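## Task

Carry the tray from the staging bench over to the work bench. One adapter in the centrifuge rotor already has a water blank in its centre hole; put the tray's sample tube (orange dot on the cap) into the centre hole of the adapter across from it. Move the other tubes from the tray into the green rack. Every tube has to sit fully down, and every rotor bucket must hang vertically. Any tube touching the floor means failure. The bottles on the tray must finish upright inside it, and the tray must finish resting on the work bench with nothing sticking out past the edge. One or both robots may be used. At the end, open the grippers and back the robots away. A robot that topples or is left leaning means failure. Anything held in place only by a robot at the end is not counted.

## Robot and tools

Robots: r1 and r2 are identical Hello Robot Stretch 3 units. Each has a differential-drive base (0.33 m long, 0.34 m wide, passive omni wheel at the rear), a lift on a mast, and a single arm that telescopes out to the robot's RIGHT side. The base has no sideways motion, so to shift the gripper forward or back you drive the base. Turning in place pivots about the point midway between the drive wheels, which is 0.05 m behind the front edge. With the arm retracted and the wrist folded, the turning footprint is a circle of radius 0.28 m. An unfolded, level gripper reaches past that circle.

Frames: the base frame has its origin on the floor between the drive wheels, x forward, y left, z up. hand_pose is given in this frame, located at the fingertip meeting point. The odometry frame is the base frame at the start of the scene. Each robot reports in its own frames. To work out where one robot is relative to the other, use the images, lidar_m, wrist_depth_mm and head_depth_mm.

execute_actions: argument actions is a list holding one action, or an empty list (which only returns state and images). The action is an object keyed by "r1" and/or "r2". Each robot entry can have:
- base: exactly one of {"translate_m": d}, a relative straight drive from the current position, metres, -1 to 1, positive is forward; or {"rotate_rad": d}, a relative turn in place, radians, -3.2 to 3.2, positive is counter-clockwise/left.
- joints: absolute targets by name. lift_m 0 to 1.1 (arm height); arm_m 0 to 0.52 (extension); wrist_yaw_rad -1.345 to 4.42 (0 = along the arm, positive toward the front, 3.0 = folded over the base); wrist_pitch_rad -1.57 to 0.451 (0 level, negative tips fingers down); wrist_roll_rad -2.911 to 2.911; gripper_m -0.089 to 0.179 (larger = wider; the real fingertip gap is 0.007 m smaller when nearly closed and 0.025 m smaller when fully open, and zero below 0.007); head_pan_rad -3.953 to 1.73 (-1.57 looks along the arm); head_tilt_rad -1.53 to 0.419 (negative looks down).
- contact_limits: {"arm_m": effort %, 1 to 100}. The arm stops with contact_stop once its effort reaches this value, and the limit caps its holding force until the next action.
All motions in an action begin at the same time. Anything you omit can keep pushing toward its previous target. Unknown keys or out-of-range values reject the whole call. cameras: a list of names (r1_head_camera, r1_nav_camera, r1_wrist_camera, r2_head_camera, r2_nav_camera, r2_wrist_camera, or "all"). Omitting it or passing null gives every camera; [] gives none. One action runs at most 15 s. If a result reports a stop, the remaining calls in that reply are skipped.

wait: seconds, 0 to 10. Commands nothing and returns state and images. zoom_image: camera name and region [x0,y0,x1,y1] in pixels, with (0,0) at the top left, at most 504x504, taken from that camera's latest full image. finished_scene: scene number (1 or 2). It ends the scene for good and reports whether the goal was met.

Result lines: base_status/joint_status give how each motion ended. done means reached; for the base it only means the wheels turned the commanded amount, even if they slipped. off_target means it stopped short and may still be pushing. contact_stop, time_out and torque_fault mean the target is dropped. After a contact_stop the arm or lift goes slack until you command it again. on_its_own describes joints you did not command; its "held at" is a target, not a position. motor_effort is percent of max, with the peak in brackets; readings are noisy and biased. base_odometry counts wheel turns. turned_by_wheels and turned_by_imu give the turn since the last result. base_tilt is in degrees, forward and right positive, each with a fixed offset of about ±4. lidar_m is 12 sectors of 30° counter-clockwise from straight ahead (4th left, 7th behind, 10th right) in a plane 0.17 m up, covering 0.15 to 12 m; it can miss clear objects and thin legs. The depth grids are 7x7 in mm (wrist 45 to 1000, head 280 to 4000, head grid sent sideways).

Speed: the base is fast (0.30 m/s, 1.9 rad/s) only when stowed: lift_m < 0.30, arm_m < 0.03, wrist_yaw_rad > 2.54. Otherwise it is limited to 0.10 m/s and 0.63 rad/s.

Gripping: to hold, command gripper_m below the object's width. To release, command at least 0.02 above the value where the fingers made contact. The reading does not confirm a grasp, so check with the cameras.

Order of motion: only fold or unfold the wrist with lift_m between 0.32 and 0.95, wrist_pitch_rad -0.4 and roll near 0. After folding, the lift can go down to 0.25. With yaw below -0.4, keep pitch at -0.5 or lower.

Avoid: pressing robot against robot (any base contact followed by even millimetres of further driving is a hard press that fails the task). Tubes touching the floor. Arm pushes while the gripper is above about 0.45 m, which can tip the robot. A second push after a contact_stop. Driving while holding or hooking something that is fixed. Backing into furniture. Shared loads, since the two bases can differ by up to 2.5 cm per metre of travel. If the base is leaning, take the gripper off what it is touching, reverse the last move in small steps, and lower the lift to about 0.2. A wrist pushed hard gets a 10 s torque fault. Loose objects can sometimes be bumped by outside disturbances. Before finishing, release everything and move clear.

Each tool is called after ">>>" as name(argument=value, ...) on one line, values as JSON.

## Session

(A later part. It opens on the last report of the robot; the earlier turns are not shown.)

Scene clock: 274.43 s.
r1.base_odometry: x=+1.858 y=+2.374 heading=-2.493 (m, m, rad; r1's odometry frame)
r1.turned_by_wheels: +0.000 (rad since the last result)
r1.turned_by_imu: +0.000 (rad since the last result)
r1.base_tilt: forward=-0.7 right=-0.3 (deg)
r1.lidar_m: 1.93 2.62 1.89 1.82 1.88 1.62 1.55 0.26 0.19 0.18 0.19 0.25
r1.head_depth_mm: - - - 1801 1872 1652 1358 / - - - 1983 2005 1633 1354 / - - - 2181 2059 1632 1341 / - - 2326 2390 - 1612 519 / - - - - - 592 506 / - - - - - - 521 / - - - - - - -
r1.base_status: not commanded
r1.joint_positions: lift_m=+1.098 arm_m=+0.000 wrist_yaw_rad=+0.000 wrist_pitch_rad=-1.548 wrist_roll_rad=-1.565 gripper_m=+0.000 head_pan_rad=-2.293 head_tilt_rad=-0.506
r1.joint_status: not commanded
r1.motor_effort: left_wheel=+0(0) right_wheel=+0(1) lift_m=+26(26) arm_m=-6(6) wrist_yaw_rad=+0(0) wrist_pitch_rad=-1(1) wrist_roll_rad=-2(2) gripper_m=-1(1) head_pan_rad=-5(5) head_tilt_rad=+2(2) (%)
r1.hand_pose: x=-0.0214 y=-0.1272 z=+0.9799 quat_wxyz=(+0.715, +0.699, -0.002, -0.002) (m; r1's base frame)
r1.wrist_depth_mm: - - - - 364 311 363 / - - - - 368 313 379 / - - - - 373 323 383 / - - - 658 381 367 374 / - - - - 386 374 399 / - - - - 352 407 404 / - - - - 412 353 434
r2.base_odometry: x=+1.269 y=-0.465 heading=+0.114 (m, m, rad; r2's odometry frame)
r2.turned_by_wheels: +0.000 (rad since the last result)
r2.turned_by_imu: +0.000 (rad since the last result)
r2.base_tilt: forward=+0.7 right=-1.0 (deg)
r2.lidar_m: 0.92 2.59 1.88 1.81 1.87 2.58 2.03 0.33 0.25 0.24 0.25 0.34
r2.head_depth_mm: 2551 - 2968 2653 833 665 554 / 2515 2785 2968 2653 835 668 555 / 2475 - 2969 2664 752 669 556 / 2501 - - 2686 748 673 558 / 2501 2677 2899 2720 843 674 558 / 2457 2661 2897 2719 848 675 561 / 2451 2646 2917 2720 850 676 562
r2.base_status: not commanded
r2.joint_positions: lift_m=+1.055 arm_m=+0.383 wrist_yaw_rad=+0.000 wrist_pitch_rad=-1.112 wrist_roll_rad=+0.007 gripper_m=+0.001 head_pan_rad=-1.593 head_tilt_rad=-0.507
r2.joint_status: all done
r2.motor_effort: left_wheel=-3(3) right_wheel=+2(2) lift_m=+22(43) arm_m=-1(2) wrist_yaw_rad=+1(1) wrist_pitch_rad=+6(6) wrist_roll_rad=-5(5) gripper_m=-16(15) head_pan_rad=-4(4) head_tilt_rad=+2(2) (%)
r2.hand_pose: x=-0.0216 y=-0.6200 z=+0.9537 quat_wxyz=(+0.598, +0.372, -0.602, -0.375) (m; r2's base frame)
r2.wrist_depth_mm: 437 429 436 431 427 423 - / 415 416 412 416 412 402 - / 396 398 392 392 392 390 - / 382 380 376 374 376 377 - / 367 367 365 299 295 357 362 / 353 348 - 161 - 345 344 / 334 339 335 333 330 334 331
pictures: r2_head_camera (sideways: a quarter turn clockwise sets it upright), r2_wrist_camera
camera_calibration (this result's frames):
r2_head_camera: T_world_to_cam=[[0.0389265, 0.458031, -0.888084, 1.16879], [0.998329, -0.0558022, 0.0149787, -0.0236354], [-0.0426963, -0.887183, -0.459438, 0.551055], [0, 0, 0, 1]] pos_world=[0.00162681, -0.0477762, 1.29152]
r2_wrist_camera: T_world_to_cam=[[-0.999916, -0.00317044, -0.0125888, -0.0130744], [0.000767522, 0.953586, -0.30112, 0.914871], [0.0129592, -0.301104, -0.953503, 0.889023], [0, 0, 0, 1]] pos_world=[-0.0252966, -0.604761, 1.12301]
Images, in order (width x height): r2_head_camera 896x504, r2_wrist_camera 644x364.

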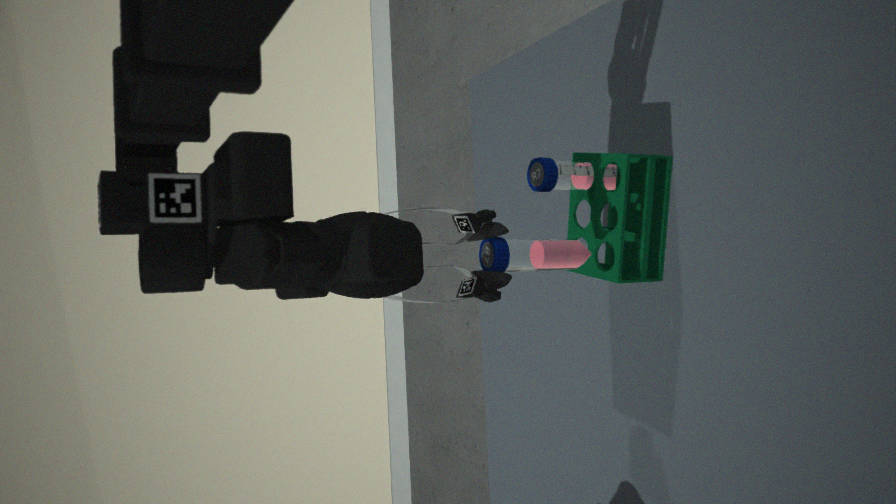

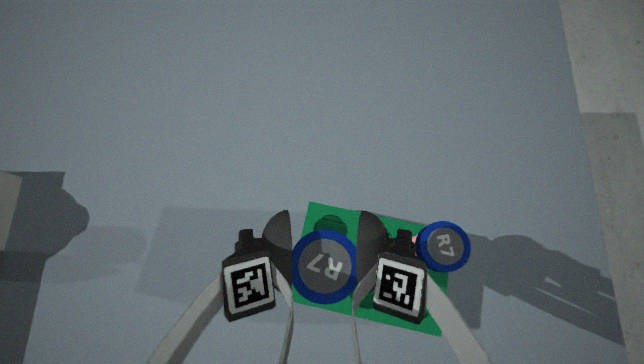

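>>> execute_actions(actions=[{"r2":{"base":{"translate_m":0.003},"joints":{"lift_m":1.03}}}], cameras=["r2_wrist_camera","r2_head_camera"])

Scene clock: 277.83 s.
r1.base_odometry: x=+1.858 y=+2.374 heading=-2.493 (m, m, rad; r1's odometry frame)
r1.turned_by_wheels: +0.000 (rad since the last result)
r1.turned_by_imu: +0.000 (rad since the last result)
r1.base_tilt: forward=-0.8 right=-0.3 (deg)
r1.lidar_m: 1.93 2.61 1.89 1.82 1.88 1.62 1.55 0.26 0.19 0.18 0.19 0.25
r1.head_depth_mm: - - - 1790 1885 1636 1358 / - - - 1986 2004 1638 1348 / - - - 2175 2075 1625 1335 / - - 2347 2370 - 1621 518 / - - - - - 592 505 / - - - - - - 522 / - - - - - - -
r1.base_status: not commanded
r1.joint_positions: lift_m=+1.098 arm_m=+0.000 wrist_yaw_rad=+0.000 wrist_pitch_rad=-1.548 wrist_roll_rad=-1.565 gripper_m=+0.000 head_pan_rad=-2.293 head_tilt_rad=-0.506
r1.joint_status: not commanded
r1.motor_effort: left_wheel=+0(0) right_wheel=-1(0) lift_m=+27(26) arm_m=-5(6) wrist_yaw_rad=+0(1) wrist_pitch_rad=-1(1) wrist_roll_rad=-2(2) gripper_m=-1(2) head_pan_rad=-5(4) head_tilt_rad=+2(1) (%)
r1.hand_pose: x=-0.0214 y=-0.1272 z=+0.9799 quat_wxyz=(+0.715, +0.699, -0.002, -0.002) (m; r1's base frame)
r1.wrist_depth_mm: - - - - 359 308 364 / - - - - 365 313 371 / - - - - 371 324 385 / - - - 663 378 368 378 / - - - - 382 379 396 / - - - - 350 410 400 / - - - - 412 361 436
r2.base_odometry: x=+1.272 y=-0.464 heading=+0.114 (m, m, rad; r2's odometry frame)
r2.turned_by_wheels: +0.000 (rad since the last result)
r2.turned_by_imu: +0.000 (rad since the last result)
r2.base_tilt: forward=+0.8 right=-0.8 (deg)
r2.lidar_m: 0.91 2.58 1.88 1.81 1.88 2.56 2.03 0.33 0.25 0.24 0.25 0.34
r2.head_depth_mm: 2544 2680 3042 2637 833 665 553 / 2525 2651 2995 2663 835 668 555 / 2519 2669 3040 2683 746 668 556 / 2486 2637 - 2573 749 673 558 / 2492 2688 2893 2708 844 672 560 / 2478 2678 2882 2725 850 675 560 / 2463 2677 2859 2761 850 676 561
r2.base_status: done
r2.joint_positions: lift_m=+1.030 arm_m=+0.383 wrist_yaw_rad=+0.000 wrist_pitch_rad=-1.112 wrist_roll_rad=+0.007 gripper_m=+0.001 head_pan_rad=-1.593 head_tilt_rad=-0.507
r2.joint_status: all done
r2.motor_effort: left_wheel=-4(4) right_wheel=+2(8) lift_m=+22(22) arm_m=-1(1) wrist_yaw_rad=+0(0) wrist_pitch_rad=+5(6) wrist_roll_rad=-5(5) gripper_m=-15(16) head_pan_rad=-4(4) head_tilt_rad=+2(2) (%)
r2.hand_pose: x=-0.0216 y=-0.6202 z=+0.9288 quat_wxyz=(+0.598, +0.372, -0.603, -0.375) (m; r2's base frame)
r2.wrist_depth_mm: 405 404 398 406 396 396 - / 389 384 386 381 378 377 - / 372 370 371 368 362 361 364 / 354 350 349 351 347 347 350 / 340 338 339 277 273 332 328 / 328 324 - 160 - 318 321 / 317 315 311 312 306 308 308
pictures: r2_head_camera (sideways: a quarter turn clockwise sets it upright), r2_wrist_camera
camera_calibration (this result's frames):
r2_head_camera: T_world_to_cam=[[0.0389266, 0.458031, -0.888084, 1.16879], [0.998329, -0.0558023, 0.0149787, -0.0236354], [-0.0426964, -0.887183, -0.459438, 0.551055], [0, 0, 0, 1]] pos_world=[0.0016268, -0.0477762, 1.29152]
r2_wrist_camera: T_world_to_cam=[[-0.999916, -0.00317892, -0.0125868, -0.0133959], [0.000767119, 0.953393, -0.30173, 0.907957], [0.0129594, -0.301714, -0.95331, 0.864647], [0, 0, 0, 1]] pos_world=[-0.0252965, -0.604806, 1.09807]
Images, in order (width x height): r2_head_camera 896x504, r2_wrist_camera 644x364.

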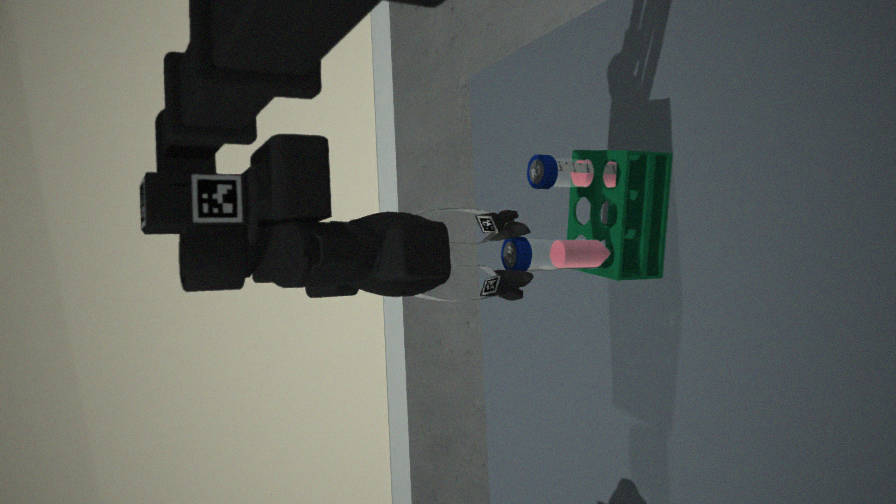

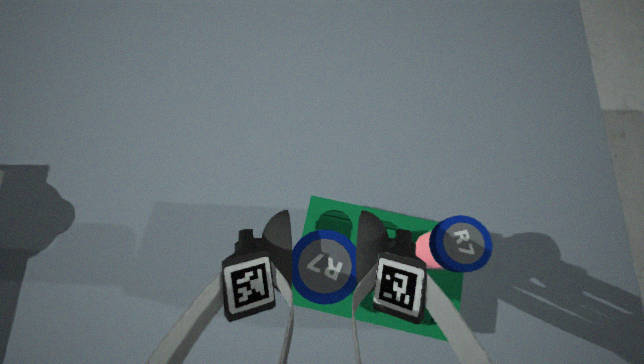

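>>> execute_actions(actions=[{"r2":{"joints":{"lift_m":0.985}}}], cameras=["r2_head_camera"])

>>> execute_actions(actions=[{"r2":{"joints":{"gripper_m":0.055}}}], cameras=[])

>>> execute_actions(actions=[{"r2":{"joints":{"lift_m":1.098}}}], cameras=["r2_head_camera"])

>>> execute_actions(actions=[{"r2":{"base":{"translate_m":0.52},"joints":{"wrist_pitch_rad":-1.55,"wrist_roll_rad":1.576,"arm_m":0.365}}}], cameras=["r2_wrist_camera"])

Scene clock: 281.53 s.
r1.base_odometry: x=+1.858 y=+2.374 heading=-2.493 (m, m, rad; r1's odometry frame)
r1.turned_by_wheels: +0.000 (rad since the last result)
r1.turned_by_imu: +0.000 (rad since the last result)
r1.base_tilt: forward=-0.7 right=-0.3 (deg)
r1.lidar_m: 1.93 2.61 1.90 1.82 1.88 1.61 1.55 0.26 0.19 0.18 0.19 0.25
r1.head_depth_mm: - - - 1804 1886 1642 1365 / - - - 1986 2003 1626 1349 / - - - 2174 2071 1622 1335 / - - 2327 2374 - 1616 518 / - - - - - 593 506 / - - - - - - 521 / - - - - - - -
r1.base_status: not commanded
r1.joint_positions: lift_m=+1.098 arm_m=+0.000 wrist_yaw_rad=+0.000 wrist_pitch_rad=-1.548 wrist_roll_rad=-1.565 gripper_m=+0.000 head_pan_rad=-2.293 head_tilt_rad=-0.506
r1.joint_status: not commanded
r1.motor_effort: left_wheel=+0(1) right_wheel=+0(0) lift_m=+26(26) arm_m=-6(5) wrist_yaw_rad=+0(1) wrist_pitch_rad=-1(1) wrist_roll_rad=-2(2) gripper_m=-3(1) head_pan_rad=-4(5) head_tilt_rad=+1(2) (%)
r1.hand_pose: x=-0.0214 y=-0.1272 z=+0.9799 quat_wxyz=(+0.715, +0.699, -0.002, -0.002) (m; r1's base frame)
r1.wrist_depth_mm: - - - - 362 307 360 / - - - - 364 314 377 / - - - - 373 323 378 / - - - 672 378 364 369 / - - - - 385 374 399 / - - - - 347 400 407 / - - - - 410 354 433
r2.base_odometry: x=+1.272 y=-0.464 heading=+0.114 (m, m, rad; r2's odometry frame)
r2.turned_by_wheels: +0.000 (rad since the last result)
r2.turned_by_imu: +0.000 (rad since the last result)
r2.base_tilt: forward=+0.8 right=-0.8 (deg)
r2.lidar_m: 0.92 2.57 1.88 1.81 1.88 2.57 2.04 0.33 0.25 0.24 0.25 0.34
r2.head_depth_mm: 2546 2753 - 2421 806 666 553 / 2534 2722 - 2676 836 667 555 / 2514 2669 - 2680 746 669 557 / 2504 2670 - - 729 671 557 / 2478 2674 2928 2718 844 673 559 / 2467 2690 2896 2734 850 674 560 / 2454 2662 2870 2756 852 677 561
r2.base_status: not commanded
r2.joint_positions: lift_m=+0.986 arm_m=+0.383 wrist_yaw_rad=+0.000 wrist_pitch_rad=-1.095 wrist_roll_rad=+0.007 gripper_m=+0.001 head_pan_rad=-1.593 head_tilt_rad=-0.507
r2.joint_status: all done
r2.motor_effort: left_wheel=-4(3) right_wheel=+2(2) lift_m=+13(21) arm_m=+0(1) wrist_yaw_rad=+0(1) wrist_pitch_rad=-1(5) wrist_roll_rad=-5(5) gripper_m=-15(14) head_pan_rad=-4(4) head_tilt_rad=+2(2) (%)
r2.hand_pose: x=-0.0216 y=-0.6240 z=+0.8857 quat_wxyz=(+0.602, +0.367, -0.606, -0.370) (m; r2's base frame)
r2.wrist_depth_mm: 359 358 354 352 353 351 349 / 343 339 342 337 331 334 333 / 325 325 321 320 321 319 318 / 309 308 306 308 302 305 304 / 300 297 295 164 232 170 292 / 287 285 - 159 - 276 276 / 274 272 271 268 265 268 266
pictures: r2_head_camera (sideways: a quarter turn clockwise sets it upright)
camera_calibration (this result's frames):
r2_head_camera: T_world_to_cam=[[0.0389266, 0.458031, -0.888084, 1.16879], [0.998329, -0.0558023, 0.0149787, -0.0236354], [-0.0426964, -0.887183, -0.459438, 0.551055], [0, 0, 0, 1]] pos_world=[0.0016268, -0.0477762, 1.29152]
Images, in order (width x height): r2_head_camera 896x504.

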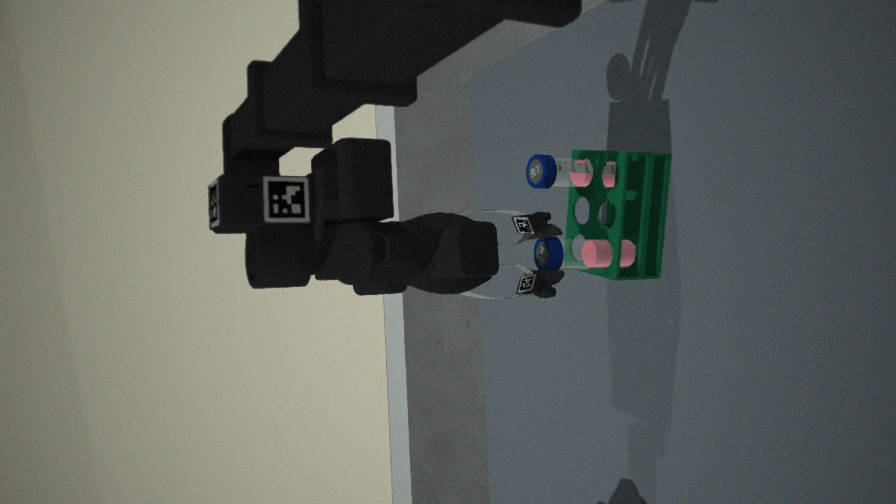

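Scene clock: 282.57 s.
r1.base_odometry: x=+1.858 y=+2.374 heading=-2.493 (m, m, rad; r1's odometry frame)
r1.turned_by_wheels: +0.000 (rad since the last result)
r1.turned_by_imu: +0.000 (rad since the last result)
r1.base_tilt: forward=-0.7 right=-0.3 (deg)
r1.lidar_m: 1.93 2.61 1.89 1.82 1.88 1.61 1.55 0.26 0.19 0.18 0.19 0.25
r1.head_depth_mm: - - - 1795 1889 1643 1365 / - - - 1971 1999 1633 1347 / - - - 2191 2051 1622 1337 / - - 2343 2383 - 1616 517 / - - - - - 592 505 / - - - - - - 521 / - - - - - - -
r1.base_status: not commanded
r1.joint_positions: lift_m=+1.098 arm_m=+0.000 wrist_yaw_rad=+0.000 wrist_pitch_rad=-1.548 wrist_roll_rad=-1.565 gripper_m=+0.000 head_pan_rad=-2.293 head_tilt_rad=-0.506
r1.joint_status: not commanded
r1.motor_effort: left_wheel=+0(0) right_wheel=-1(0) lift_m=+27(26) arm_m=-5(5) wrist_yaw_rad=+0(0) wrist_pitch_rad=-1(1) wrist_roll_rad=-2(2) gripper_m=-2(1) head_pan_rad=-4(4) head_tilt_rad=+3(2) (%)
r1.hand_pose: x=-0.0214 y=-0.1272 z=+0.9799 quat_wxyz=(+0.715, +0.699, -0.002, -0.002) (m; r1's base frame)
r1.wrist_depth_mm: - - - - 362 309 363 / - - - - 364 313 373 / - - - - 373 326 382 / - - - 655 373 365 373 / - - - - 386 370 393 / - - - - 347 406 404 / - - - - 412 351 436
r2.base_odometry: x=+1.272 y=-0.464 heading=+0.114 (m, m, rad; r2's odometry frame)
r2.turned_by_wheels: +0.000 (rad since the last result)
r2.turned_by_imu: +0.000 (rad since the last result)
r2.base_tilt: forward=+0.7 right=-0.8 (deg)
r2.lidar_m: 0.91 2.58 1.88 1.81 1.88 2.57 2.04 0.33 0.25 0.24 0.25 0.34
r2.head_depth_mm: 2535 2723 - 2424 805 665 553 / 2547 2721 - 2664 833 668 554 / 2506 2674 - 2682 744 668 556 / 2505 2723 - - 735 671 557 / 2490 2675 2927 2695 844 673 559 / 2462 2676 2901 2731 848 676 560 / 2464 2656 2885 2753 851 677 561
r2.base_status: not commanded
r2.joint_positions: lift_m=+0.986 arm_m=+0.383 wrist_yaw_rad=+0.000 wrist_pitch_rad=-1.101 wrist_roll_rad=+0.007 gripper_m=+0.055 head_pan_rad=-1.593 head_tilt_rad=-0.507
r2.joint_status: all done
r2.motor_effort: left_wheel=-3(4) right_wheel=+2(2) lift_m=+21(21) arm_m=-1(1) wrist_yaw_rad=+0(1) wrist_pitch_rad=+1(1) wrist_roll_rad=-5(5) gripper_m=+1(93) head_pan_rad=-4(4) head_tilt_rad=+2(2) (%)
r2.hand_pose: x=-0.0216 y=-0.6226 z=+0.8848 quat_wxyz=(+0.600, +0.369, -0.604, -0.372) (m; r2's base frame)
r2.wrist_depth_mm: 359 354 354 346 346 344 348 / 339 338 335 334 329 332 328 / 324 320 321 319 318 313 310 / 309 309 305 302 303 301 298 / 295 296 294 236 232 168 288 / 284 281 - 162 - 276 274 / 273 272 269 269 254 266 268
pictures: none
No camera images: the call's "cameras" was empty. Leave "cameras" out to get every camera's image.

Scene clock: 284.43 s.
r1.base_odometry: x=+1.858 y=+2.374 heading=-2.493 (m, m, rad; r1's odometry frame)
r1.turned_by_wheels: +0.000 (rad since the last result)
r1.turned_by_imu: +0.000 (rad since the last result)
r1.base_tilt: forward=-0.7 right=-0.4 (deg)
r1.lidar_m: 1.93 2.61 1.89 1.81 1.88 1.61 1.55 0.26 0.19 0.18 0.19 0.25
r1.head_depth_mm: - - - 1806 1876 1646 1357 / - - - 1993 2007 1633 1346 / - - - 2191 2059 1622 1338 / - - 2341 2390 - 1614 518 / - - - - - 592 505 / - - - - - - 521 / - - - - - - -
r1.base_status: not commanded
r1.joint_positions: lift_m=+1.098 arm_m=+0.000 wrist_yaw_rad=+0.000 wrist_pitch_rad=-1.548 wrist_roll_rad=-1.565 gripper_m=+0.000 head_pan_rad=-2.293 head_tilt_rad=-0.506
r1.joint_status: not commanded
r1.motor_effort: left_wheel=+0(0) right_wheel=+0(0) lift_m=+26(26) arm_m=-5(6) wrist_yaw_rad=+0(1) wrist_pitch_rad=-1(1) wrist_roll_rad=-2(2) gripper_m=-1(2) head_pan_rad=-5(5) head_tilt_rad=+2(2) (%)
r1.hand_pose: x=-0.0214 y=-0.1272 z=+0.9799 quat_wxyz=(+0.715, +0.699, -0.002, -0.002) (m; r1's base frame)
r1.wrist_depth_mm: - - - - 361 307 363 / - - - - 371 312 378 / - - - - 375 323 379 / - - - 669 378 371 369 / - - - - 381 377 394 / - - - - 345 405 404 / - - - - 412 354 436
r2.base_odometry: x=+1.272 y=-0.464 heading=+0.114 (m, m, rad; r2's odometry frame)
r2.turned_by_wheels: +0.000 (rad since the last result)
r2.turned_by_imu: +0.000 (rad since the last result)
r2.base_tilt: forward=+0.6 right=-0.9 (deg)
r2.lidar_m: 0.92 2.58 1.88 1.81 1.88 2.57 2.03 0.33 0.25 0.24 0.25 0.34
r2.head_depth_mm: - 2767 2986 2677 834 664 552 / - 2719 2974 2672 836 668 554 / 2451 2800 2937 2677 744 669 556 / 2445 - - 2704 762 671 557 / 2488 2685 2915 2688 847 674 560 / 2481 2678 2890 2713 850 675 560 / 2441 2648 2862 2745 852 676 561
r2.base_status: not commanded
r2.joint_positions: lift_m=+1.097 arm_m=+0.383 wrist_yaw_rad=+0.000 wrist_pitch_rad=-1.102 wrist_roll_rad=+0.007 gripper_m=+0.055 head_pan_rad=-1.593 head_tilt_rad=-0.507
r2.joint_status: all done
r2.motor_effort: left_wheel=-3(3) right_wheel=+2(2) lift_m=+45(48) arm_m=-1(0) wrist_yaw_rad=+0(1) wrist_pitch_rad=+2(2) wrist_roll_rad=-5(5) gripper_m=+0(0) head_pan_rad=-4(4) head_tilt_rad=+2(3) (%)
r2.hand_pose: x=-0.0216 y=-0.6224 z=+0.9967 quat_wxyz=(+0.600, +0.369, -0.604, -0.372) (m; r2's base frame)
r2.wrist_depth_mm: 490 497 496 491 488 483 - / 465 474 466 459 459 459 - / 447 445 446 446 441 438 - / 430 426 422 422 424 415 - / 409 411 408 402 405 399 - / 393 391 - 331 - 383 - / 375 379 377 377 370 369 -
pictures: r2_head_camera (sideways: a quarter turn clockwise sets it upright)
camera_calibration (this result's frames):
r2_head_camera: T_world_to_cam=[[0.0389266, 0.458031, -0.888084, 1.16879], [0.998329, -0.0558023, 0.0149787, -0.0236354], [-0.0426964, -0.887183, -0.459438, 0.551055], [0, 0, 0, 1]] pos_world=[0.0016268, -0.0477762, 1.29152]
Images, in order (width x height): r2_head_camera 896x504.

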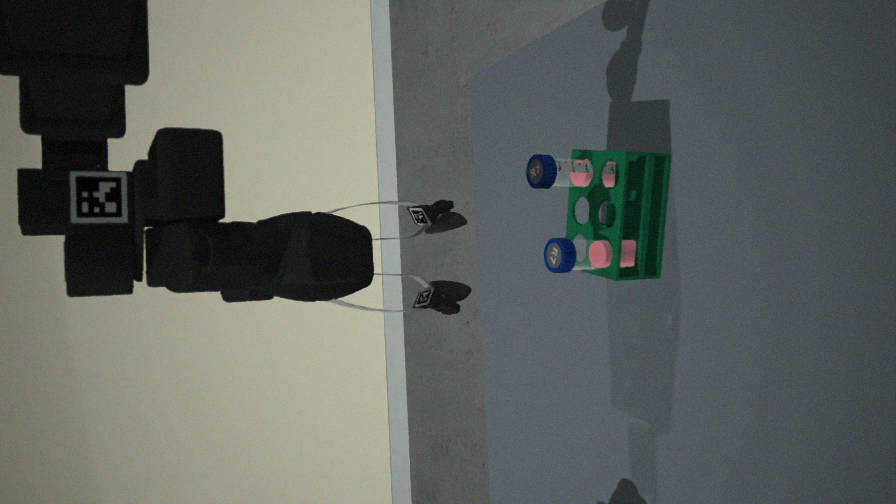

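Scene clock: 290.87 s.
r1.base_odometry: x=+1.858 y=+2.374 heading=-2.493 (m, m, rad; r1's odometry frame)
r1.turned_by_wheels: +0.000 (rad since the last result)
r1.turned_by_imu: +0.000 (rad since the last result)
r1.base_tilt: forward=-0.7 right=-0.2 (deg)
r1.lidar_m: 1.93 2.61 1.89 1.82 1.88 1.62 1.55 0.26 0.19 0.18 0.19 0.26
r1.head_depth_mm: - - - 1795 1882 1642 1363 / - - - 1984 2000 1634 1353 / - - - 2177 2056 1628 1341 / - - 2345 2396 - 1619 518 / - - - - - 591 505 / - - - - - - 522 / - - - - - - -
r1.base_status: not commanded
r1.joint_positions: lift_m=+1.098 arm_m=+0.000 wrist_yaw_rad=+0.000 wrist_pitch_rad=-1.548 wrist_roll_rad=-1.565 gripper_m=+0.000 head_pan_rad=-2.293 head_tilt_rad=-0.506
r1.joint_status: not commanded
r1.motor_effort: left_wheel=-1(1) right_wheel=+0(1) lift_m=+27(26) arm_m=-5(6) wrist_yaw_rad=+0(0) wrist_pitch_rad=-1(1) wrist_roll_rad=-2(2) gripper_m=-2(2) head_pan_rad=-4(5) head_tilt_rad=+2(2) (%)
r1.hand_pose: x=-0.0214 y=-0.1272 z=+0.9799 quat_wxyz=(+0.715, +0.699, -0.002, -0.002) (m; r1's base frame)
r1.wrist_depth_mm: - - - - 364 309 363 / - - - - 365 310 374 / - - - - 369 321 386 / - - - 669 381 369 368 / - - - - 389 375 394 / - - - - 352 411 405 / - - - - 419 351 439
r2.base_odometry: x=+1.789 y=-0.405 heading=+0.114 (m, m, rad; r2's odometry frame)
r2.turned_by_wheels: +0.000 (rad since the last result)
r2.turned_by_imu: -0.001 (rad since the last result)
r2.base_tilt: forward=+0.8 right=-0.7 (deg)
r2.lidar_m: 1.18 2.58 1.89 1.81 1.88 2.57 2.56 0.34 0.25 0.24 0.24 0.34
r2.head_depth_mm: - 2749 2989 2664 832 614 551 / - 2745 2967 2665 707 623 553 / - - 2996 2673 790 628 553 / 2450 - - 2703 782 604 541 / 2506 2666 2932 2709 799 567 440 / 2466 2663 2894 2715 849 655 522 / 2468 2664 2877 2744 852 675 561
r2.base_status: done
r2.joint_positions: lift_m=+1.097 arm_m=+0.365 wrist_yaw_rad=+0.000 wrist_pitch_rad=-1.540 wrist_roll_rad=+1.568 gripper_m=+0.055 head_pan_rad=-1.593 head_tilt_rad=-0.507
r2.joint_status: all done
r2.motor_effort: left_wheel=-3(4) right_wheel=+2(8) lift_m=+46(45) arm_m=-1(3) wrist_yaw_rad=+0(0) wrist_pitch_rad=-3(2) wrist_roll_rad=+5(3) gripper_m=+0(0) head_pan_rad=-4(4) head_tilt_rad=+3(2) (%)
r2.hand_pose: x=-0.0215 y=-0.4937 z=+0.9793 quat_wxyz=(+0.001, +0.001, -0.718, -0.697) (m; r2's base frame)
r2.wrist_depth_mm: 370 235 352 331 353 344 350 / 377 345 363 357 359 356 358 / 387 372 377 367 369 360 367 / 394 384 386 325 381 377 386 / 408 393 398 331 361 327 - / 425 388 - 340 - 245 - / 433 435 420 421 414 212 -
pictures: r2_wrist_camera
camera_calibration (this result's frames):
r2_wrist_camera: T_world_to_cam=[[-0.00723732, 0.999048, -0.0430283, 0.533674], [0.988577, 0.0136261, 0.150097, -0.0825592], [0.15054, -0.0414505, -0.987734, 1.11615], [0, 0, 0, 1]] pos_world=[-0.0825475, -0.485776, 1.13782]
Images, in order (width x height): r2_wrist_camera 644x364.

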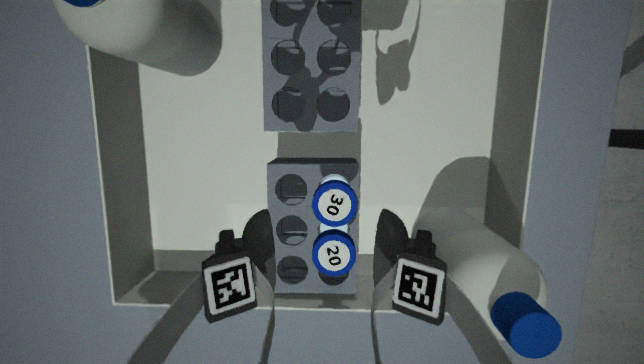

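>>> execute_actions(actions=[{"r2":{"base":{"translate_m":-0.003},"joints":{"arm_m":0.358,"lift_m":1.03}}}], cameras=["r2_wrist_camera"])

>>> execute_actions(actions=[{"r2":{"joints":{"lift_m":0.996}}}], cameras=["r2_wrist_camera"])

Scene clock: 293.40 s.
r1.base_odometry: x=+1.858 y=+2.374 heading=-2.493 (m, m, rad; r1's odometry frame)
r1.turned_by_wheels: +0.000 (rad since the last result)
r1.turned_by_imu: +0.000 (rad since the last result)
r1.base_tilt: forward=-0.8 right=-0.3 (deg)
r1.lidar_m: 1.93 2.60 1.89 1.81 1.88 1.61 1.55 0.26 0.19 0.18 0.19 0.25
r1.head_depth_mm: - - - 1805 1877 1645 1359 / - - - 1983 2007 1641 1351 / - - - 2170 2054 1621 1345 / - - 2324 2373 - 1619 517 / - - - - - 591 506 / - - - - - - 521 / - - - - - - -
r1.base_status: not commanded
r1.joint_positions: lift_m=+1.098 arm_m=+0.000 wrist_yaw_rad=+0.000 wrist_pitch_rad=-1.548 wrist_roll_rad=-1.565 gripper_m=+0.000 head_pan_rad=-2.293 head_tilt_rad=-0.506
r1.joint_status: not commanded
r1.motor_effort: left_wheel=+0(0) right_wheel=-1(0) lift_m=+26(26) arm_m=-6(7) wrist_yaw_rad=+0(1) wrist_pitch_rad=-1(1) wrist_roll_rad=-2(2) gripper_m=-1(2) head_pan_rad=-5(5) head_tilt_rad=+2(2) (%)
r1.hand_pose: x=-0.0214 y=-0.1272 z=+0.9799 quat_wxyz=(+0.715, +0.699, -0.002, -0.002) (m; r1's base frame)
r1.wrist_depth_mm: - - - - 361 308 362 / - - - - 367 312 371 / - - - - 379 327 391 / - - - 674 380 371 373 / - - - - 383 373 398 / - - - - 351 409 410 / - - - - 413 357 437
r2.base_odometry: x=+1.786 y=-0.405 heading=+0.114 (m, m, rad; r2's odometry frame)
r2.turned_by_wheels: +0.000 (rad since the last result)
r2.turned_by_imu: +0.000 (rad since the last result)
r2.base_tilt: forward=+0.7 right=-0.8 (deg)
r2.lidar_m: 1.18 2.58 1.88 1.81 1.88 2.56 2.56 0.34 0.25 0.24 0.25 0.34
r2.head_depth_mm: 2539 2700 3070 2644 832 623 550 / 2516 2649 2989 2531 708 622 552 / 2503 2655 3050 1028 790 628 554 / 2479 2639 - - 793 607 541 / 2490 2685 2917 2573 799 567 441 / 2488 2663 2912 2717 849 662 522 / 2453 2670 2865 2721 851 676 561
r2.base_status: done
r2.joint_positions: lift_m=+1.030 arm_m=+0.358 wrist_yaw_rad=+0.000 wrist_pitch_rad=-1.541 wrist_roll_rad=+1.568 gripper_m=+0.055 head_pan_rad=-1.593 head_tilt_rad=-0.507
r2.joint_status: all done
r2.motor_effort: left_wheel=-4(8) right_wheel=+2(6) lift_m=+21(42) arm_m=-1(1) wrist_yaw_rad=+1(0) wrist_pitch_rad=-3(3) wrist_roll_rad=+5(5) gripper_m=+1(1) head_pan_rad=-4(4) head_tilt_rad=+2(3) (%)
r2.hand_pose: x=-0.0215 y=-0.4865 z=+0.9124 quat_wxyz=(+0.001, +0.001, -0.717, -0.697) (m; r2's base frame)
r2.wrist_depth_mm: 184 231 291 234 289 284 251 / 272 301 299 241 294 290 291 / 272 309 310 299 302 298 298 / 279 318 314 290 312 308 305 / 288 327 322 195 315 296 315 / 295 338 - 211 - 213 326 / 327 301 288 272 276 182 184
pictures: r2_wrist_camera
camera_calibration (this result's frames):
r2_wrist_camera: T_world_to_cam=[[-0.00709122, 0.999072, -0.0424885, 0.523181], [0.988579, 0.0134006, 0.150109, -0.0727219], [0.150539, -0.0409388, -0.987756, 1.05055], [0, 0, 0, 1]] pos_world=[-0.082547, -0.478713, 1.07083]
Images, in order (width x height): r2_wrist_camera 644x364.

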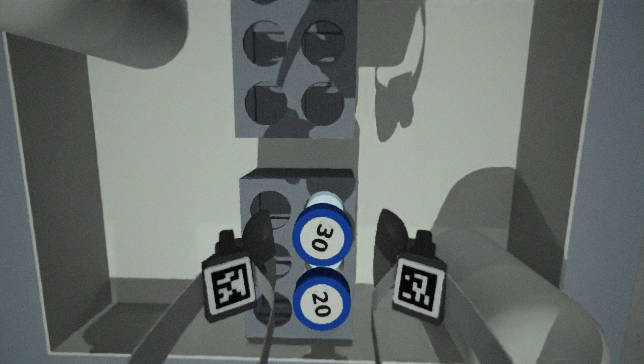

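Scene clock: 294.50 s.
r1.base_odometry: x=+1.858 y=+2.374 heading=-2.493 (m, m, rad; r1's odometry frame)
r1.turned_by_wheels: +0.000 (rad since the last result)
r1.turned_by_imu: +0.000 (rad since the last result)
r1.base_tilt: forward=-0.7 right=-0.3 (deg)
r1.lidar_m: 1.93 2.62 1.89 1.82 1.88 1.62 1.55 0.26 0.19 0.18 0.19 0.25
r1.head_depth_mm: - - - 1799 1885 1647 1359 / - - - 1976 1992 1637 1353 / - - - 2189 2049 1614 1342 / - - 2328 2386 - 1603 518 / - - - - - 593 505 / - - - - - - 521 / - - - - - - -
r1.base_status: not commanded
r1.joint_positions: lift_m=+1.098 arm_m=+0.000 wrist_yaw_rad=+0.000 wrist_pitch_rad=-1.548 wrist_roll_rad=-1.565 gripper_m=+0.000 head_pan_rad=-2.293 head_tilt_rad=-0.506
r1.joint_status: not commanded
r1.motor_effort: left_wheel=+0(0) right_wheel=-1(0) lift_m=+26(26) arm_m=-5(7) wrist_yaw_rad=-1(1) wrist_pitch_rad=-1(2) wrist_roll_rad=-2(2) gripper_m=-2(2) head_pan_rad=-5(5) head_tilt_rad=+2(2) (%)
r1.hand_pose: x=-0.0214 y=-0.1272 z=+0.9799 quat_wxyz=(+0.715, +0.699, -0.002, -0.002) (m; r1's base frame)
r1.wrist_depth_mm: - - - - 359 309 358 / - - - - 368 313 379 / - - - - 371 323 380 / - - - 667 376 360 371 / - - - - 384 377 394 / - - - - 348 410 410 / - - - - 406 349 444
r2.base_odometry: x=+1.786 y=-0.405 heading=+0.114 (m, m, rad; r2's odometry frame)
r2.turned_by_wheels: +0.000 (rad since the last result)
r2.turned_by_imu: +0.000 (rad since the last result)
r2.base_tilt: forward=+0.7 right=-0.9 (deg)
r2.lidar_m: 1.18 2.58 1.88 1.81 1.88 2.58 2.56 0.34 0.25 0.24 0.24 0.34
r2.head_depth_mm: 2555 2736 - 1788 830 622 550 / 2523 2696 - 2681 708 622 552 / 2504 2685 - 2640 789 627 554 / 2500 2676 - - 791 606 542 / 2473 2680 2939 2703 799 567 441 / 2471 2669 2904 2723 848 663 522 / 2452 2655 2888 2739 853 676 561
r2.base_status: not commanded
r2.joint_positions: lift_m=+0.996 arm_m=+0.358 wrist_yaw_rad=+0.000 wrist_pitch_rad=-1.541 wrist_roll_rad=+1.568 gripper_m=+0.055 head_pan_rad=-1.593 head_tilt_rad=-0.507
r2.joint_status: all done
r2.motor_effort: left_wheel=-3(4) right_wheel=+2(2) lift_m=+21(21) arm_m=-1(1) wrist_yaw_rad=+1(1) wrist_pitch_rad=-3(3) wrist_roll_rad=+5(5) gripper_m=+0(1) head_pan_rad=-4(4) head_tilt_rad=+2(2) (%)
r2.hand_pose: x=-0.0215 y=-0.4865 z=+0.8784 quat_wxyz=(+0.001, +0.001, -0.717, -0.697) (m; r2's base frame)
r2.wrist_depth_mm: 185 231 235 203 257 253 213 / 268 271 259 207 264 259 211 / 272 275 272 213 269 265 223 / 275 282 278 239 277 275 233 / 275 293 288 168 279 277 232 / 274 298 - 169 - 212 245 / 263 286 272 167 276 171 157
pictures: r2_wrist_camera
camera_calibration (this result's frames):
r2_wrist_camera: T_world_to_cam=[[-0.00709136, 0.999073, -0.0424495, 0.521693], [0.988579, 0.0133948, 0.150109, -0.0676213], [0.150539, -0.0409002, -0.987758, 1.01698], [0, 0, 0, 1]] pos_world=[-0.082547, -0.478709, 1.03683]
Images, in order (width x height): r2_wrist_camera 644x364.

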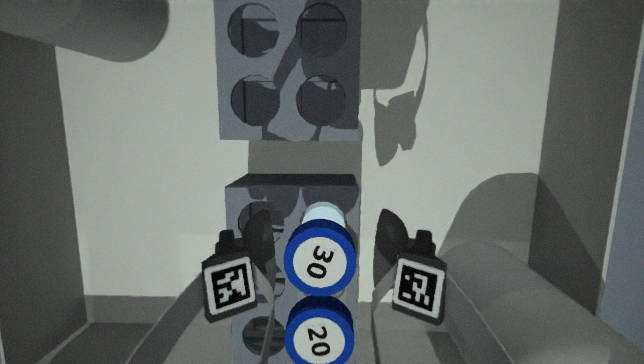

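>>> execute_actions(actions=[{"r2":{"joints":{"gripper_m":0.0}}}], cameras=[])

>>> execute_actions(actions=[{"r2":{"joints":{"lift_m":1.098}}}], cameras=["r2_wrist_camera"])

>>> execute_actions(actions=[{"r2":{"base":{"translate_m":-0.555},"joints":{"arm_m":0.33}}}], cameras=[])

>>> execute_actions(actions=[{"r2":{"joints":{"arm_m":0.481}}}], cameras=["r2_wrist_camera","r2_head_camera"])

Scene clock: 297.60 s.
r1.base_odometry: x=+1.858 y=+2.374 heading=-2.493 (m, m, rad; r1's odometry frame)
r1.turned_by_wheels: +0.000 (rad since the last result)
r1.turned_by_imu: +0.000 (rad since the last result)
r1.base_tilt: forward=-0.7 right=-0.3 (deg)
r1.lidar_m: 1.93 2.61 1.89 1.82 1.88 1.62 1.55 0.26 0.19 0.18 0.19 0.25
r1.head_depth_mm: - - - 1794 1890 1649 1360 / - - - 1995 1990 1641 1351 / - - - 2205 2058 1631 1339 / - - 2326 2381 - 1613 518 / - - - - - 591 506 / - - - - - - 522 / - - - - - - -
r1.base_status: not commanded
r1.joint_positions: lift_m=+1.098 arm_m=+0.000 wrist_yaw_rad=+0.000 wrist_pitch_rad=-1.548 wrist_roll_rad=-1.565 gripper_m=+0.000 head_pan_rad=-2.293 head_tilt_rad=-0.506
r1.joint_status: not commanded
r1.motor_effort: left_wheel=+0(0) right_wheel=+0(1) lift_m=+26(26) arm_m=-6(6) wrist_yaw_rad=+0(0) wrist_pitch_rad=-1(1) wrist_roll_rad=-2(2) gripper_m=-2(0) head_pan_rad=-5(5) head_tilt_rad=+3(1) (%)
r1.hand_pose: x=-0.0214 y=-0.1272 z=+0.9799 quat_wxyz=(+0.715, +0.699, -0.002, -0.002) (m; r1's base frame)
r1.wrist_depth_mm: - - - - 365 305 362 / - - - - 364 315 376 / - - - - 373 324 382 / - - - 655 385 366 371 / - - - - 387 375 396 / - - - - 350 409 410 / - - - - 417 353 433
r2.base_odometry: x=+1.786 y=-0.405 heading=+0.114 (m, m, rad; r2's odometry frame)
r2.turned_by_wheels: +0.000 (rad since the last result)
r2.turned_by_imu: +0.000 (rad since the last result)
r2.base_tilt: forward=+0.7 right=-0.8 (deg)
r2.lidar_m: 1.18 2.59 1.89 1.81 1.88 2.56 2.56 0.34 0.24 0.24 0.24 0.33
r2.head_depth_mm: 2529 2741 - 1784 831 622 551 / 2531 2699 - 2679 708 623 552 / 2523 2676 - 2644 792 628 554 / 2499 2684 - - 793 605 542 / 2476 2676 2904 2721 798 567 441 / 2454 2665 2892 2701 848 662 522 / 2474 2640 2840 2738 850 676 560
r2.base_status: not commanded
r2.joint_positions: lift_m=+0.996 arm_m=+0.358 wrist_yaw_rad=+0.000 wrist_pitch_rad=-1.541 wrist_roll_rad=+1.568 gripper_m=+0.001 head_pan_rad=-1.593 head_tilt_rad=-0.507
r2.joint_status: all done
r2.motor_effort: left_wheel=-3(4) right_wheel=+2(2) lift_m=+21(21) arm_m=-1(1) wrist_yaw_rad=+0(0) wrist_pitch_rad=-3(3) wrist_roll_rad=+5(5) gripper_m=-16(100) head_pan_rad=-4(4) head_tilt_rad=+3(2) (%)
r2.hand_pose: x=-0.0215 y=-0.4865 z=+0.8784 quat_wxyz=(+0.001, +0.001, -0.717, -0.697) (m; r2's base frame)
r2.wrist_depth_mm: 185 233 237 204 256 254 212 / 268 268 259 207 261 261 213 / 271 276 272 214 270 265 222 / 274 285 278 241 278 273 232 / 271 289 287 158 280 278 233 / 274 302 - 162 - 215 246 / 261 287 270 167 289 174 157
pictures: none
No camera images: the call's "cameras" was empty. Leave "cameras" out to get every camera's image.

Scene clock: 299.37 s.
r1.base_odometry: x=+1.858 y=+2.374 heading=-2.493 (m, m, rad; r1's odometry frame)
r1.turned_by_wheels: +0.000 (rad since the last result)
r1.turned_by_imu: +0.000 (rad since the last result)
r1.base_tilt: forward=-0.7 right=-0.3 (deg)
r1.lidar_m: 1.92 2.61 1.89 1.82 1.88 1.62 1.55 0.26 0.19 0.18 0.19 0.25
r1.head_depth_mm: - - - 1793 1871 1649 1350 / - - - 1986 2003 1628 1349 / - - - 2182 2074 1626 1342 / - - 2355 2369 - 1611 517 / - - - - - 592 506 / - - - - - - 520 / - - - - - - -
r1.base_status: not commanded
r1.joint_positions: lift_m=+1.098 arm_m=+0.000 wrist_yaw_rad=+0.000 wrist_pitch_rad=-1.548 wrist_roll_rad=-1.565 gripper_m=+0.000 head_pan_rad=-2.293 head_tilt_rad=-0.506
r1.joint_status: not commanded
r1.motor_effort: left_wheel=+0(1) right_wheel=-1(1) lift_m=+26(26) arm_m=-6(5) wrist_yaw_rad=-1(0) wrist_pitch_rad=-1(1) wrist_roll_rad=-2(2) gripper_m=-2(1) head_pan_rad=-5(4) head_tilt_rad=+2(2) (%)
r1.hand_pose: x=-0.0214 y=-0.1272 z=+0.9799 quat_wxyz=(+0.715, +0.699, -0.002, -0.002) (m; r1's base frame)
r1.wrist_depth_mm: - - - - 358 307 359 / - - - - 365 309 381 / - - - - 376 324 385 / - - - 674 377 363 374 / - - - - 382 369 399 / - - - - 349 407 407 / - - - - 416 354 440
r2.base_odometry: x=+1.786 y=-0.405 heading=+0.114 (m, m, rad; r2's odometry frame)
r2.turned_by_wheels: +0.000 (rad since the last result)
r2.turned_by_imu: +0.000 (rad since the last result)
r2.base_tilt: forward=+0.8 right=-0.8 (deg)
r2.lidar_m: 1.18 2.58 1.89 1.81 1.88 2.56 2.55 0.34 0.25 0.24 0.24 0.34
r2.head_depth_mm: - 2763 2996 2656 830 622 551 / - 2743 2951 2668 707 622 553 / - - 2915 2663 790 627 553 / 2445 - - 2701 757 612 542 / 2480 2682 2912 2721 795 567 441 / 2473 2652 2880 2739 849 662 522 / 2452 2657 2870 2741 854 678 561
r2.base_status: not commanded
r2.joint_positions: lift_m=+1.097 arm_m=+0.358 wrist_yaw_rad=+0.000 wrist_pitch_rad=-1.541 wrist_roll_rad=+1.568 gripper_m=+0.001 head_pan_rad=-1.593 head_tilt_rad=-0.507
r2.joint_status: all done
r2.motor_effort: left_wheel=-4(3) right_wheel=+2(2) lift_m=+46(48) arm_m=-1(1) wrist_yaw_rad=+0(1) wrist_pitch_rad=-3(3) wrist_roll_rad=+5(5) gripper_m=-15(15) head_pan_rad=-4(4) head_tilt_rad=+2(3) (%)
r2.hand_pose: x=-0.0215 y=-0.4865 z=+0.9793 quat_wxyz=(+0.001, +0.001, -0.717, -0.697) (m; r2's base frame)
r2.wrist_depth_mm: 362 236 334 325 349 346 350 / 378 335 367 357 356 356 358 / 388 374 374 369 373 366 368 / 397 380 387 357 382 376 - / 410 388 396 160 349 379 - / 422 362 - 162 - 247 - / 431 433 417 419 410 214 -
pictures: r2_wrist_camera
camera_calibration (this result's frames):
r2_wrist_camera: T_world_to_cam=[[-0.00708938, 0.999073, -0.0424495, 0.525979], [0.988579, 0.0133929, 0.150109, -0.082781], [0.150539, -0.0409005, -0.987758, 1.11673], [0, 0, 0, 1]] pos_world=[-0.082547, -0.478708, 1.13782]
Images, in order (width x height): r2_wrist_camera 644x364.

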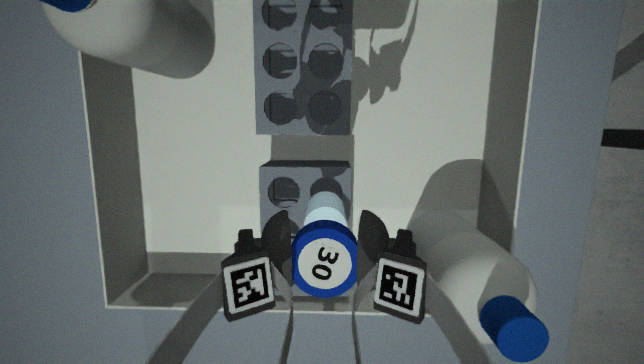

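Scene clock: 305.87 s.
r1.base_odometry: x=+1.858 y=+2.374 heading=-2.493 (m, m, rad; r1's odometry frame)
r1.turned_by_wheels: +0.000 (rad since the last result)
r1.turned_by_imu: +0.000 (rad since the last result)
r1.base_tilt: forward=-0.8 right=-0.2 (deg)
r1.lidar_m: 1.93 2.62 1.89 1.82 1.87 1.61 1.55 0.26 0.19 0.18 0.19 0.26
r1.head_depth_mm: - - - 1795 1881 1644 1352 / - - - 1991 1991 1641 1352 / - - - 2185 2064 1629 1342 / - - 2328 2379 - 1609 518 / - - - - - 592 505 / - - - - - - 520 / - - - - - - -
r1.base_status: not commanded
r1.joint_positions: lift_m=+1.098 arm_m=+0.000 wrist_yaw_rad=+0.000 wrist_pitch_rad=-1.548 wrist_roll_rad=-1.565 gripper_m=+0.000 head_pan_rad=-2.293 head_tilt_rad=-0.506
r1.joint_status: not commanded
r1.motor_effort: left_wheel=+0(1) right_wheel=-1(0) lift_m=+26(26) arm_m=-5(6) wrist_yaw_rad=-1(0) wrist_pitch_rad=-1(1) wrist_roll_rad=-2(2) gripper_m=-1(3) head_pan_rad=-4(5) head_tilt_rad=+1(1) (%)
r1.hand_pose: x=-0.0214 y=-0.1272 z=+0.9799 quat_wxyz=(+0.715, +0.699, -0.002, -0.002) (m; r1's base frame)
r1.wrist_depth_mm: - - - - 364 310 360 / - - - - 365 310 376 / - - - - 367 325 384 / - - - 661 378 368 376 / - - - - 384 373 393 / - - - - 348 409 404 / - - - - 417 352 440
r2.base_odometry: x=+1.234 y=-0.468 heading=+0.114 (m, m, rad; r2's odometry frame)
r2.turned_by_wheels: +0.000 (rad since the last result)
r2.turned_by_imu: +0.001 (rad since the last result)
r2.base_tilt: forward=+0.7 right=-0.8 (deg)
r2.lidar_m: 0.91 2.58 1.88 1.81 1.88 2.57 2.00 0.33 0.25 0.24 0.25 0.34
r2.head_depth_mm: - 2786 2988 2651 1915 666 553 / - 2751 2937 2664 837 667 555 / - - 2936 2699 809 670 556 / 2454 - - 2568 715 653 557 / 2475 2684 2901 2712 816 674 559 / 2477 2693 2910 2725 848 674 560 / 2460 2662 2879 2720 853 676 561
r2.base_status: done
r2.joint_positions: lift_m=+1.097 arm_m=+0.330 wrist_yaw_rad=+0.000 wrist_pitch_rad=-1.541 wrist_roll_rad=+1.568 gripper_m=+0.001 head_pan_rad=-1.593 head_tilt_rad=-0.507
r2.joint_status: all done
r2.motor_effort: left_wheel=-3(7) right_wheel=+2(4) lift_m=+46(46) arm_m=-1(1) wrist_yaw_rad=+1(0) wrist_pitch_rad=-3(3) wrist_roll_rad=+5(5) gripper_m=-15(16) head_pan_rad=-4(4) head_tilt_rad=+2(2) (%)
r2.hand_pose: x=-0.0215 y=-0.4585 z=+0.9793 quat_wxyz=(+0.001, +0.001, -0.717, -0.697) (m; r2's base frame)
r2.wrist_depth_mm: 370 363 358 357 362 355 - / 378 372 372 363 360 361 - / 388 316 371 376 373 367 - / 400 363 391 388 379 380 - / 412 338 399 160 388 395 - / 420 419 - 162 - 399 - / 436 434 425 414 416 409 -
pictures: none
No camera images: the call's "cameras" was empty. Leave "cameras" out to get every camera's image.

Scene clock: 308.23 s.
r1.base_odometry: x=+1.858 y=+2.374 heading=-2.493 (m, m, rad; r1's odometry frame)
r1.turned_by_wheels: +0.000 (rad since the last result)
r1.turned_by_imu: +0.000 (rad since the last result)
r1.base_tilt: forward=-0.7 right=-0.3 (deg)
r1.lidar_m: 1.93 2.61 1.89 1.82 1.87 1.62 1.55 0.26 0.19 0.18 0.19 0.26
r1.head_depth_mm: - - - 1803 1883 1652 1352 / - - - 1988 2003 1631 1353 / - - - 2194 2051 1629 1343 / - - 2328 2387 - 1613 517 / - - - - - 591 505 / - - - - - - 520 / - - - - - - -
r1.base_status: not commanded
r1.joint_positions: lift_m=+1.098 arm_m=+0.000 wrist_yaw_rad=+0.000 wrist_pitch_rad=-1.548 wrist_roll_rad=-1.565 gripper_m=+0.000 head_pan_rad=-2.293 head_tilt_rad=-0.506
r1.joint_status: not commanded
r1.motor_effort: left_wheel=+0(1) right_wheel=+0(0) lift_m=+26(26) arm_m=-5(5) wrist_yaw_rad=-1(0) wrist_pitch_rad=-1(1) wrist_roll_rad=-2(2) gripper_m=-2(1) head_pan_rad=-4(4) head_tilt_rad=+2(2) (%)
r1.hand_pose: x=-0.0214 y=-0.1272 z=+0.9799 quat_wxyz=(+0.715, +0.699, -0.002, -0.002) (m; r1's base frame)
r1.wrist_depth_mm: - - - - 362 303 361 / - - - - 362 311 376 / - - - - 374 322 386 / - - - 661 373 364 373 / - - - - 382 376 394 / - - - - 351 409 411 / - - - - 413 349 437
r2.base_odometry: x=+1.234 y=-0.468 heading=+0.114 (m, m, rad; r2's odometry frame)
r2.turned_by_wheels: +0.000 (rad since the last result)
r2.turned_by_imu: +0.000 (rad since the last result)
r2.base_tilt: forward=+0.7 right=-0.8 (deg)
r2.lidar_m: 0.92 2.58 1.88 1.81 1.87 2.56 2.00 0.32 0.25 0.24 0.25 0.34
r2.head_depth_mm: - 2757 2990 2664 1939 666 553 / - 2707 2961 2677 835 667 554 / 2455 2746 2977 2680 809 669 556 / 2440 - 2989 2697 747 672 556 / 2494 2643 2936 2711 816 673 559 / 2471 2660 2897 2727 848 674 561 / 2458 2650 2863 2751 851 676 560
r2.base_status: not commanded
r2.joint_positions: lift_m=+1.097 arm_m=+0.481 wrist_yaw_rad=+0.000 wrist_pitch_rad=-1.541 wrist_roll_rad=+1.569 gripper_m=+0.001 head_pan_rad=-1.593 head_tilt_rad=-0.507
r2.joint_status: all done
r2.motor_effort: left_wheel=-3(3) right_wheel=+2(2) lift_m=+46(46) arm_m=+3(3) wrist_yaw_rad=+0(1) wrist_pitch_rad=-3(3) wrist_roll_rad=+4(5) gripper_m=-15(16) head_pan_rad=-4(4) head_tilt_rad=+1(2) (%)
r2.hand_pose: x=-0.0215 y=-0.6089 z=+0.9793 quat_wxyz=(+0.001, +0.000, -0.717, -0.697) (m; r2's base frame)
r2.wrist_depth_mm: 370 366 361 356 359 352 347 / 377 376 367 364 363 357 357 / 387 383 384 315 373 368 365 / 396 390 391 325 385 382 377 / 406 408 400 159 394 389 386 / 422 416 - 162 - 403 397 / 438 430 421 418 412 405 406
pictures: r2_head_camera (sideways: a quarter turn clockwise sets it upright), r2_wrist_camera
camera_calibration (this result's frames):
r2_head_camera: T_world_to_cam=[[0.0389276, 0.457992, -0.888104, 1.16882], [0.998329, -0.0558057, 0.0149802, -0.0236373], [-0.0427005, -0.887203, -0.459399, 0.551004], [0, 0, 0, 1]] pos_world=[0.0016266, -0.0477767, 1.29152]
r2_wrist_camera: T_world_to_cam=[[-0.00583271, 0.999088, -0.0423062, 0.648155], [0.98859, 0.0121292, 0.150142, -0.0819468], [0.150518, -0.0409477, -0.987759, 1.1117], [0, 0, 0, 1]] pos_world=[-0.0825392, -0.601048, 1.13782]
Images, in order (width x height): r2_head_camera 896x504, r2_wrist_camera 644x364.

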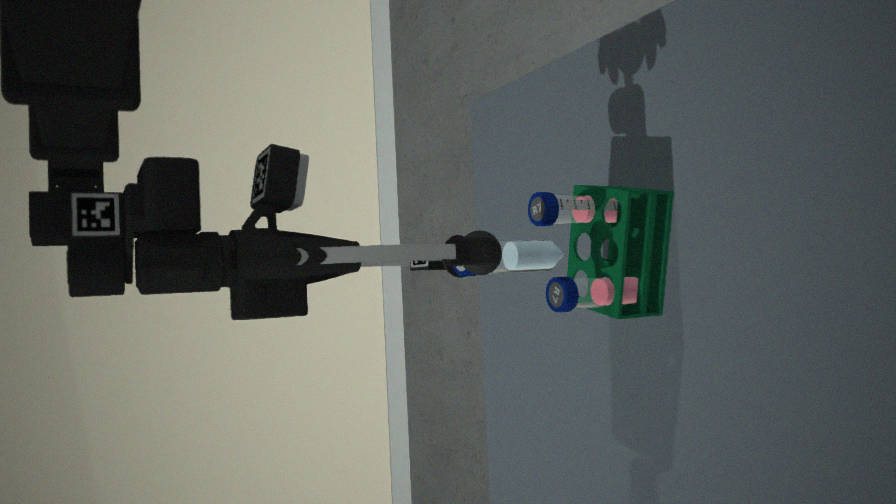

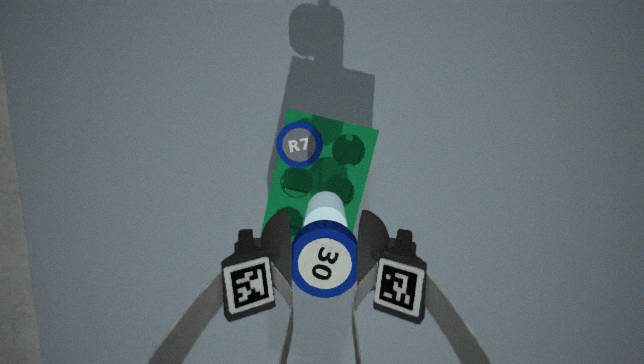

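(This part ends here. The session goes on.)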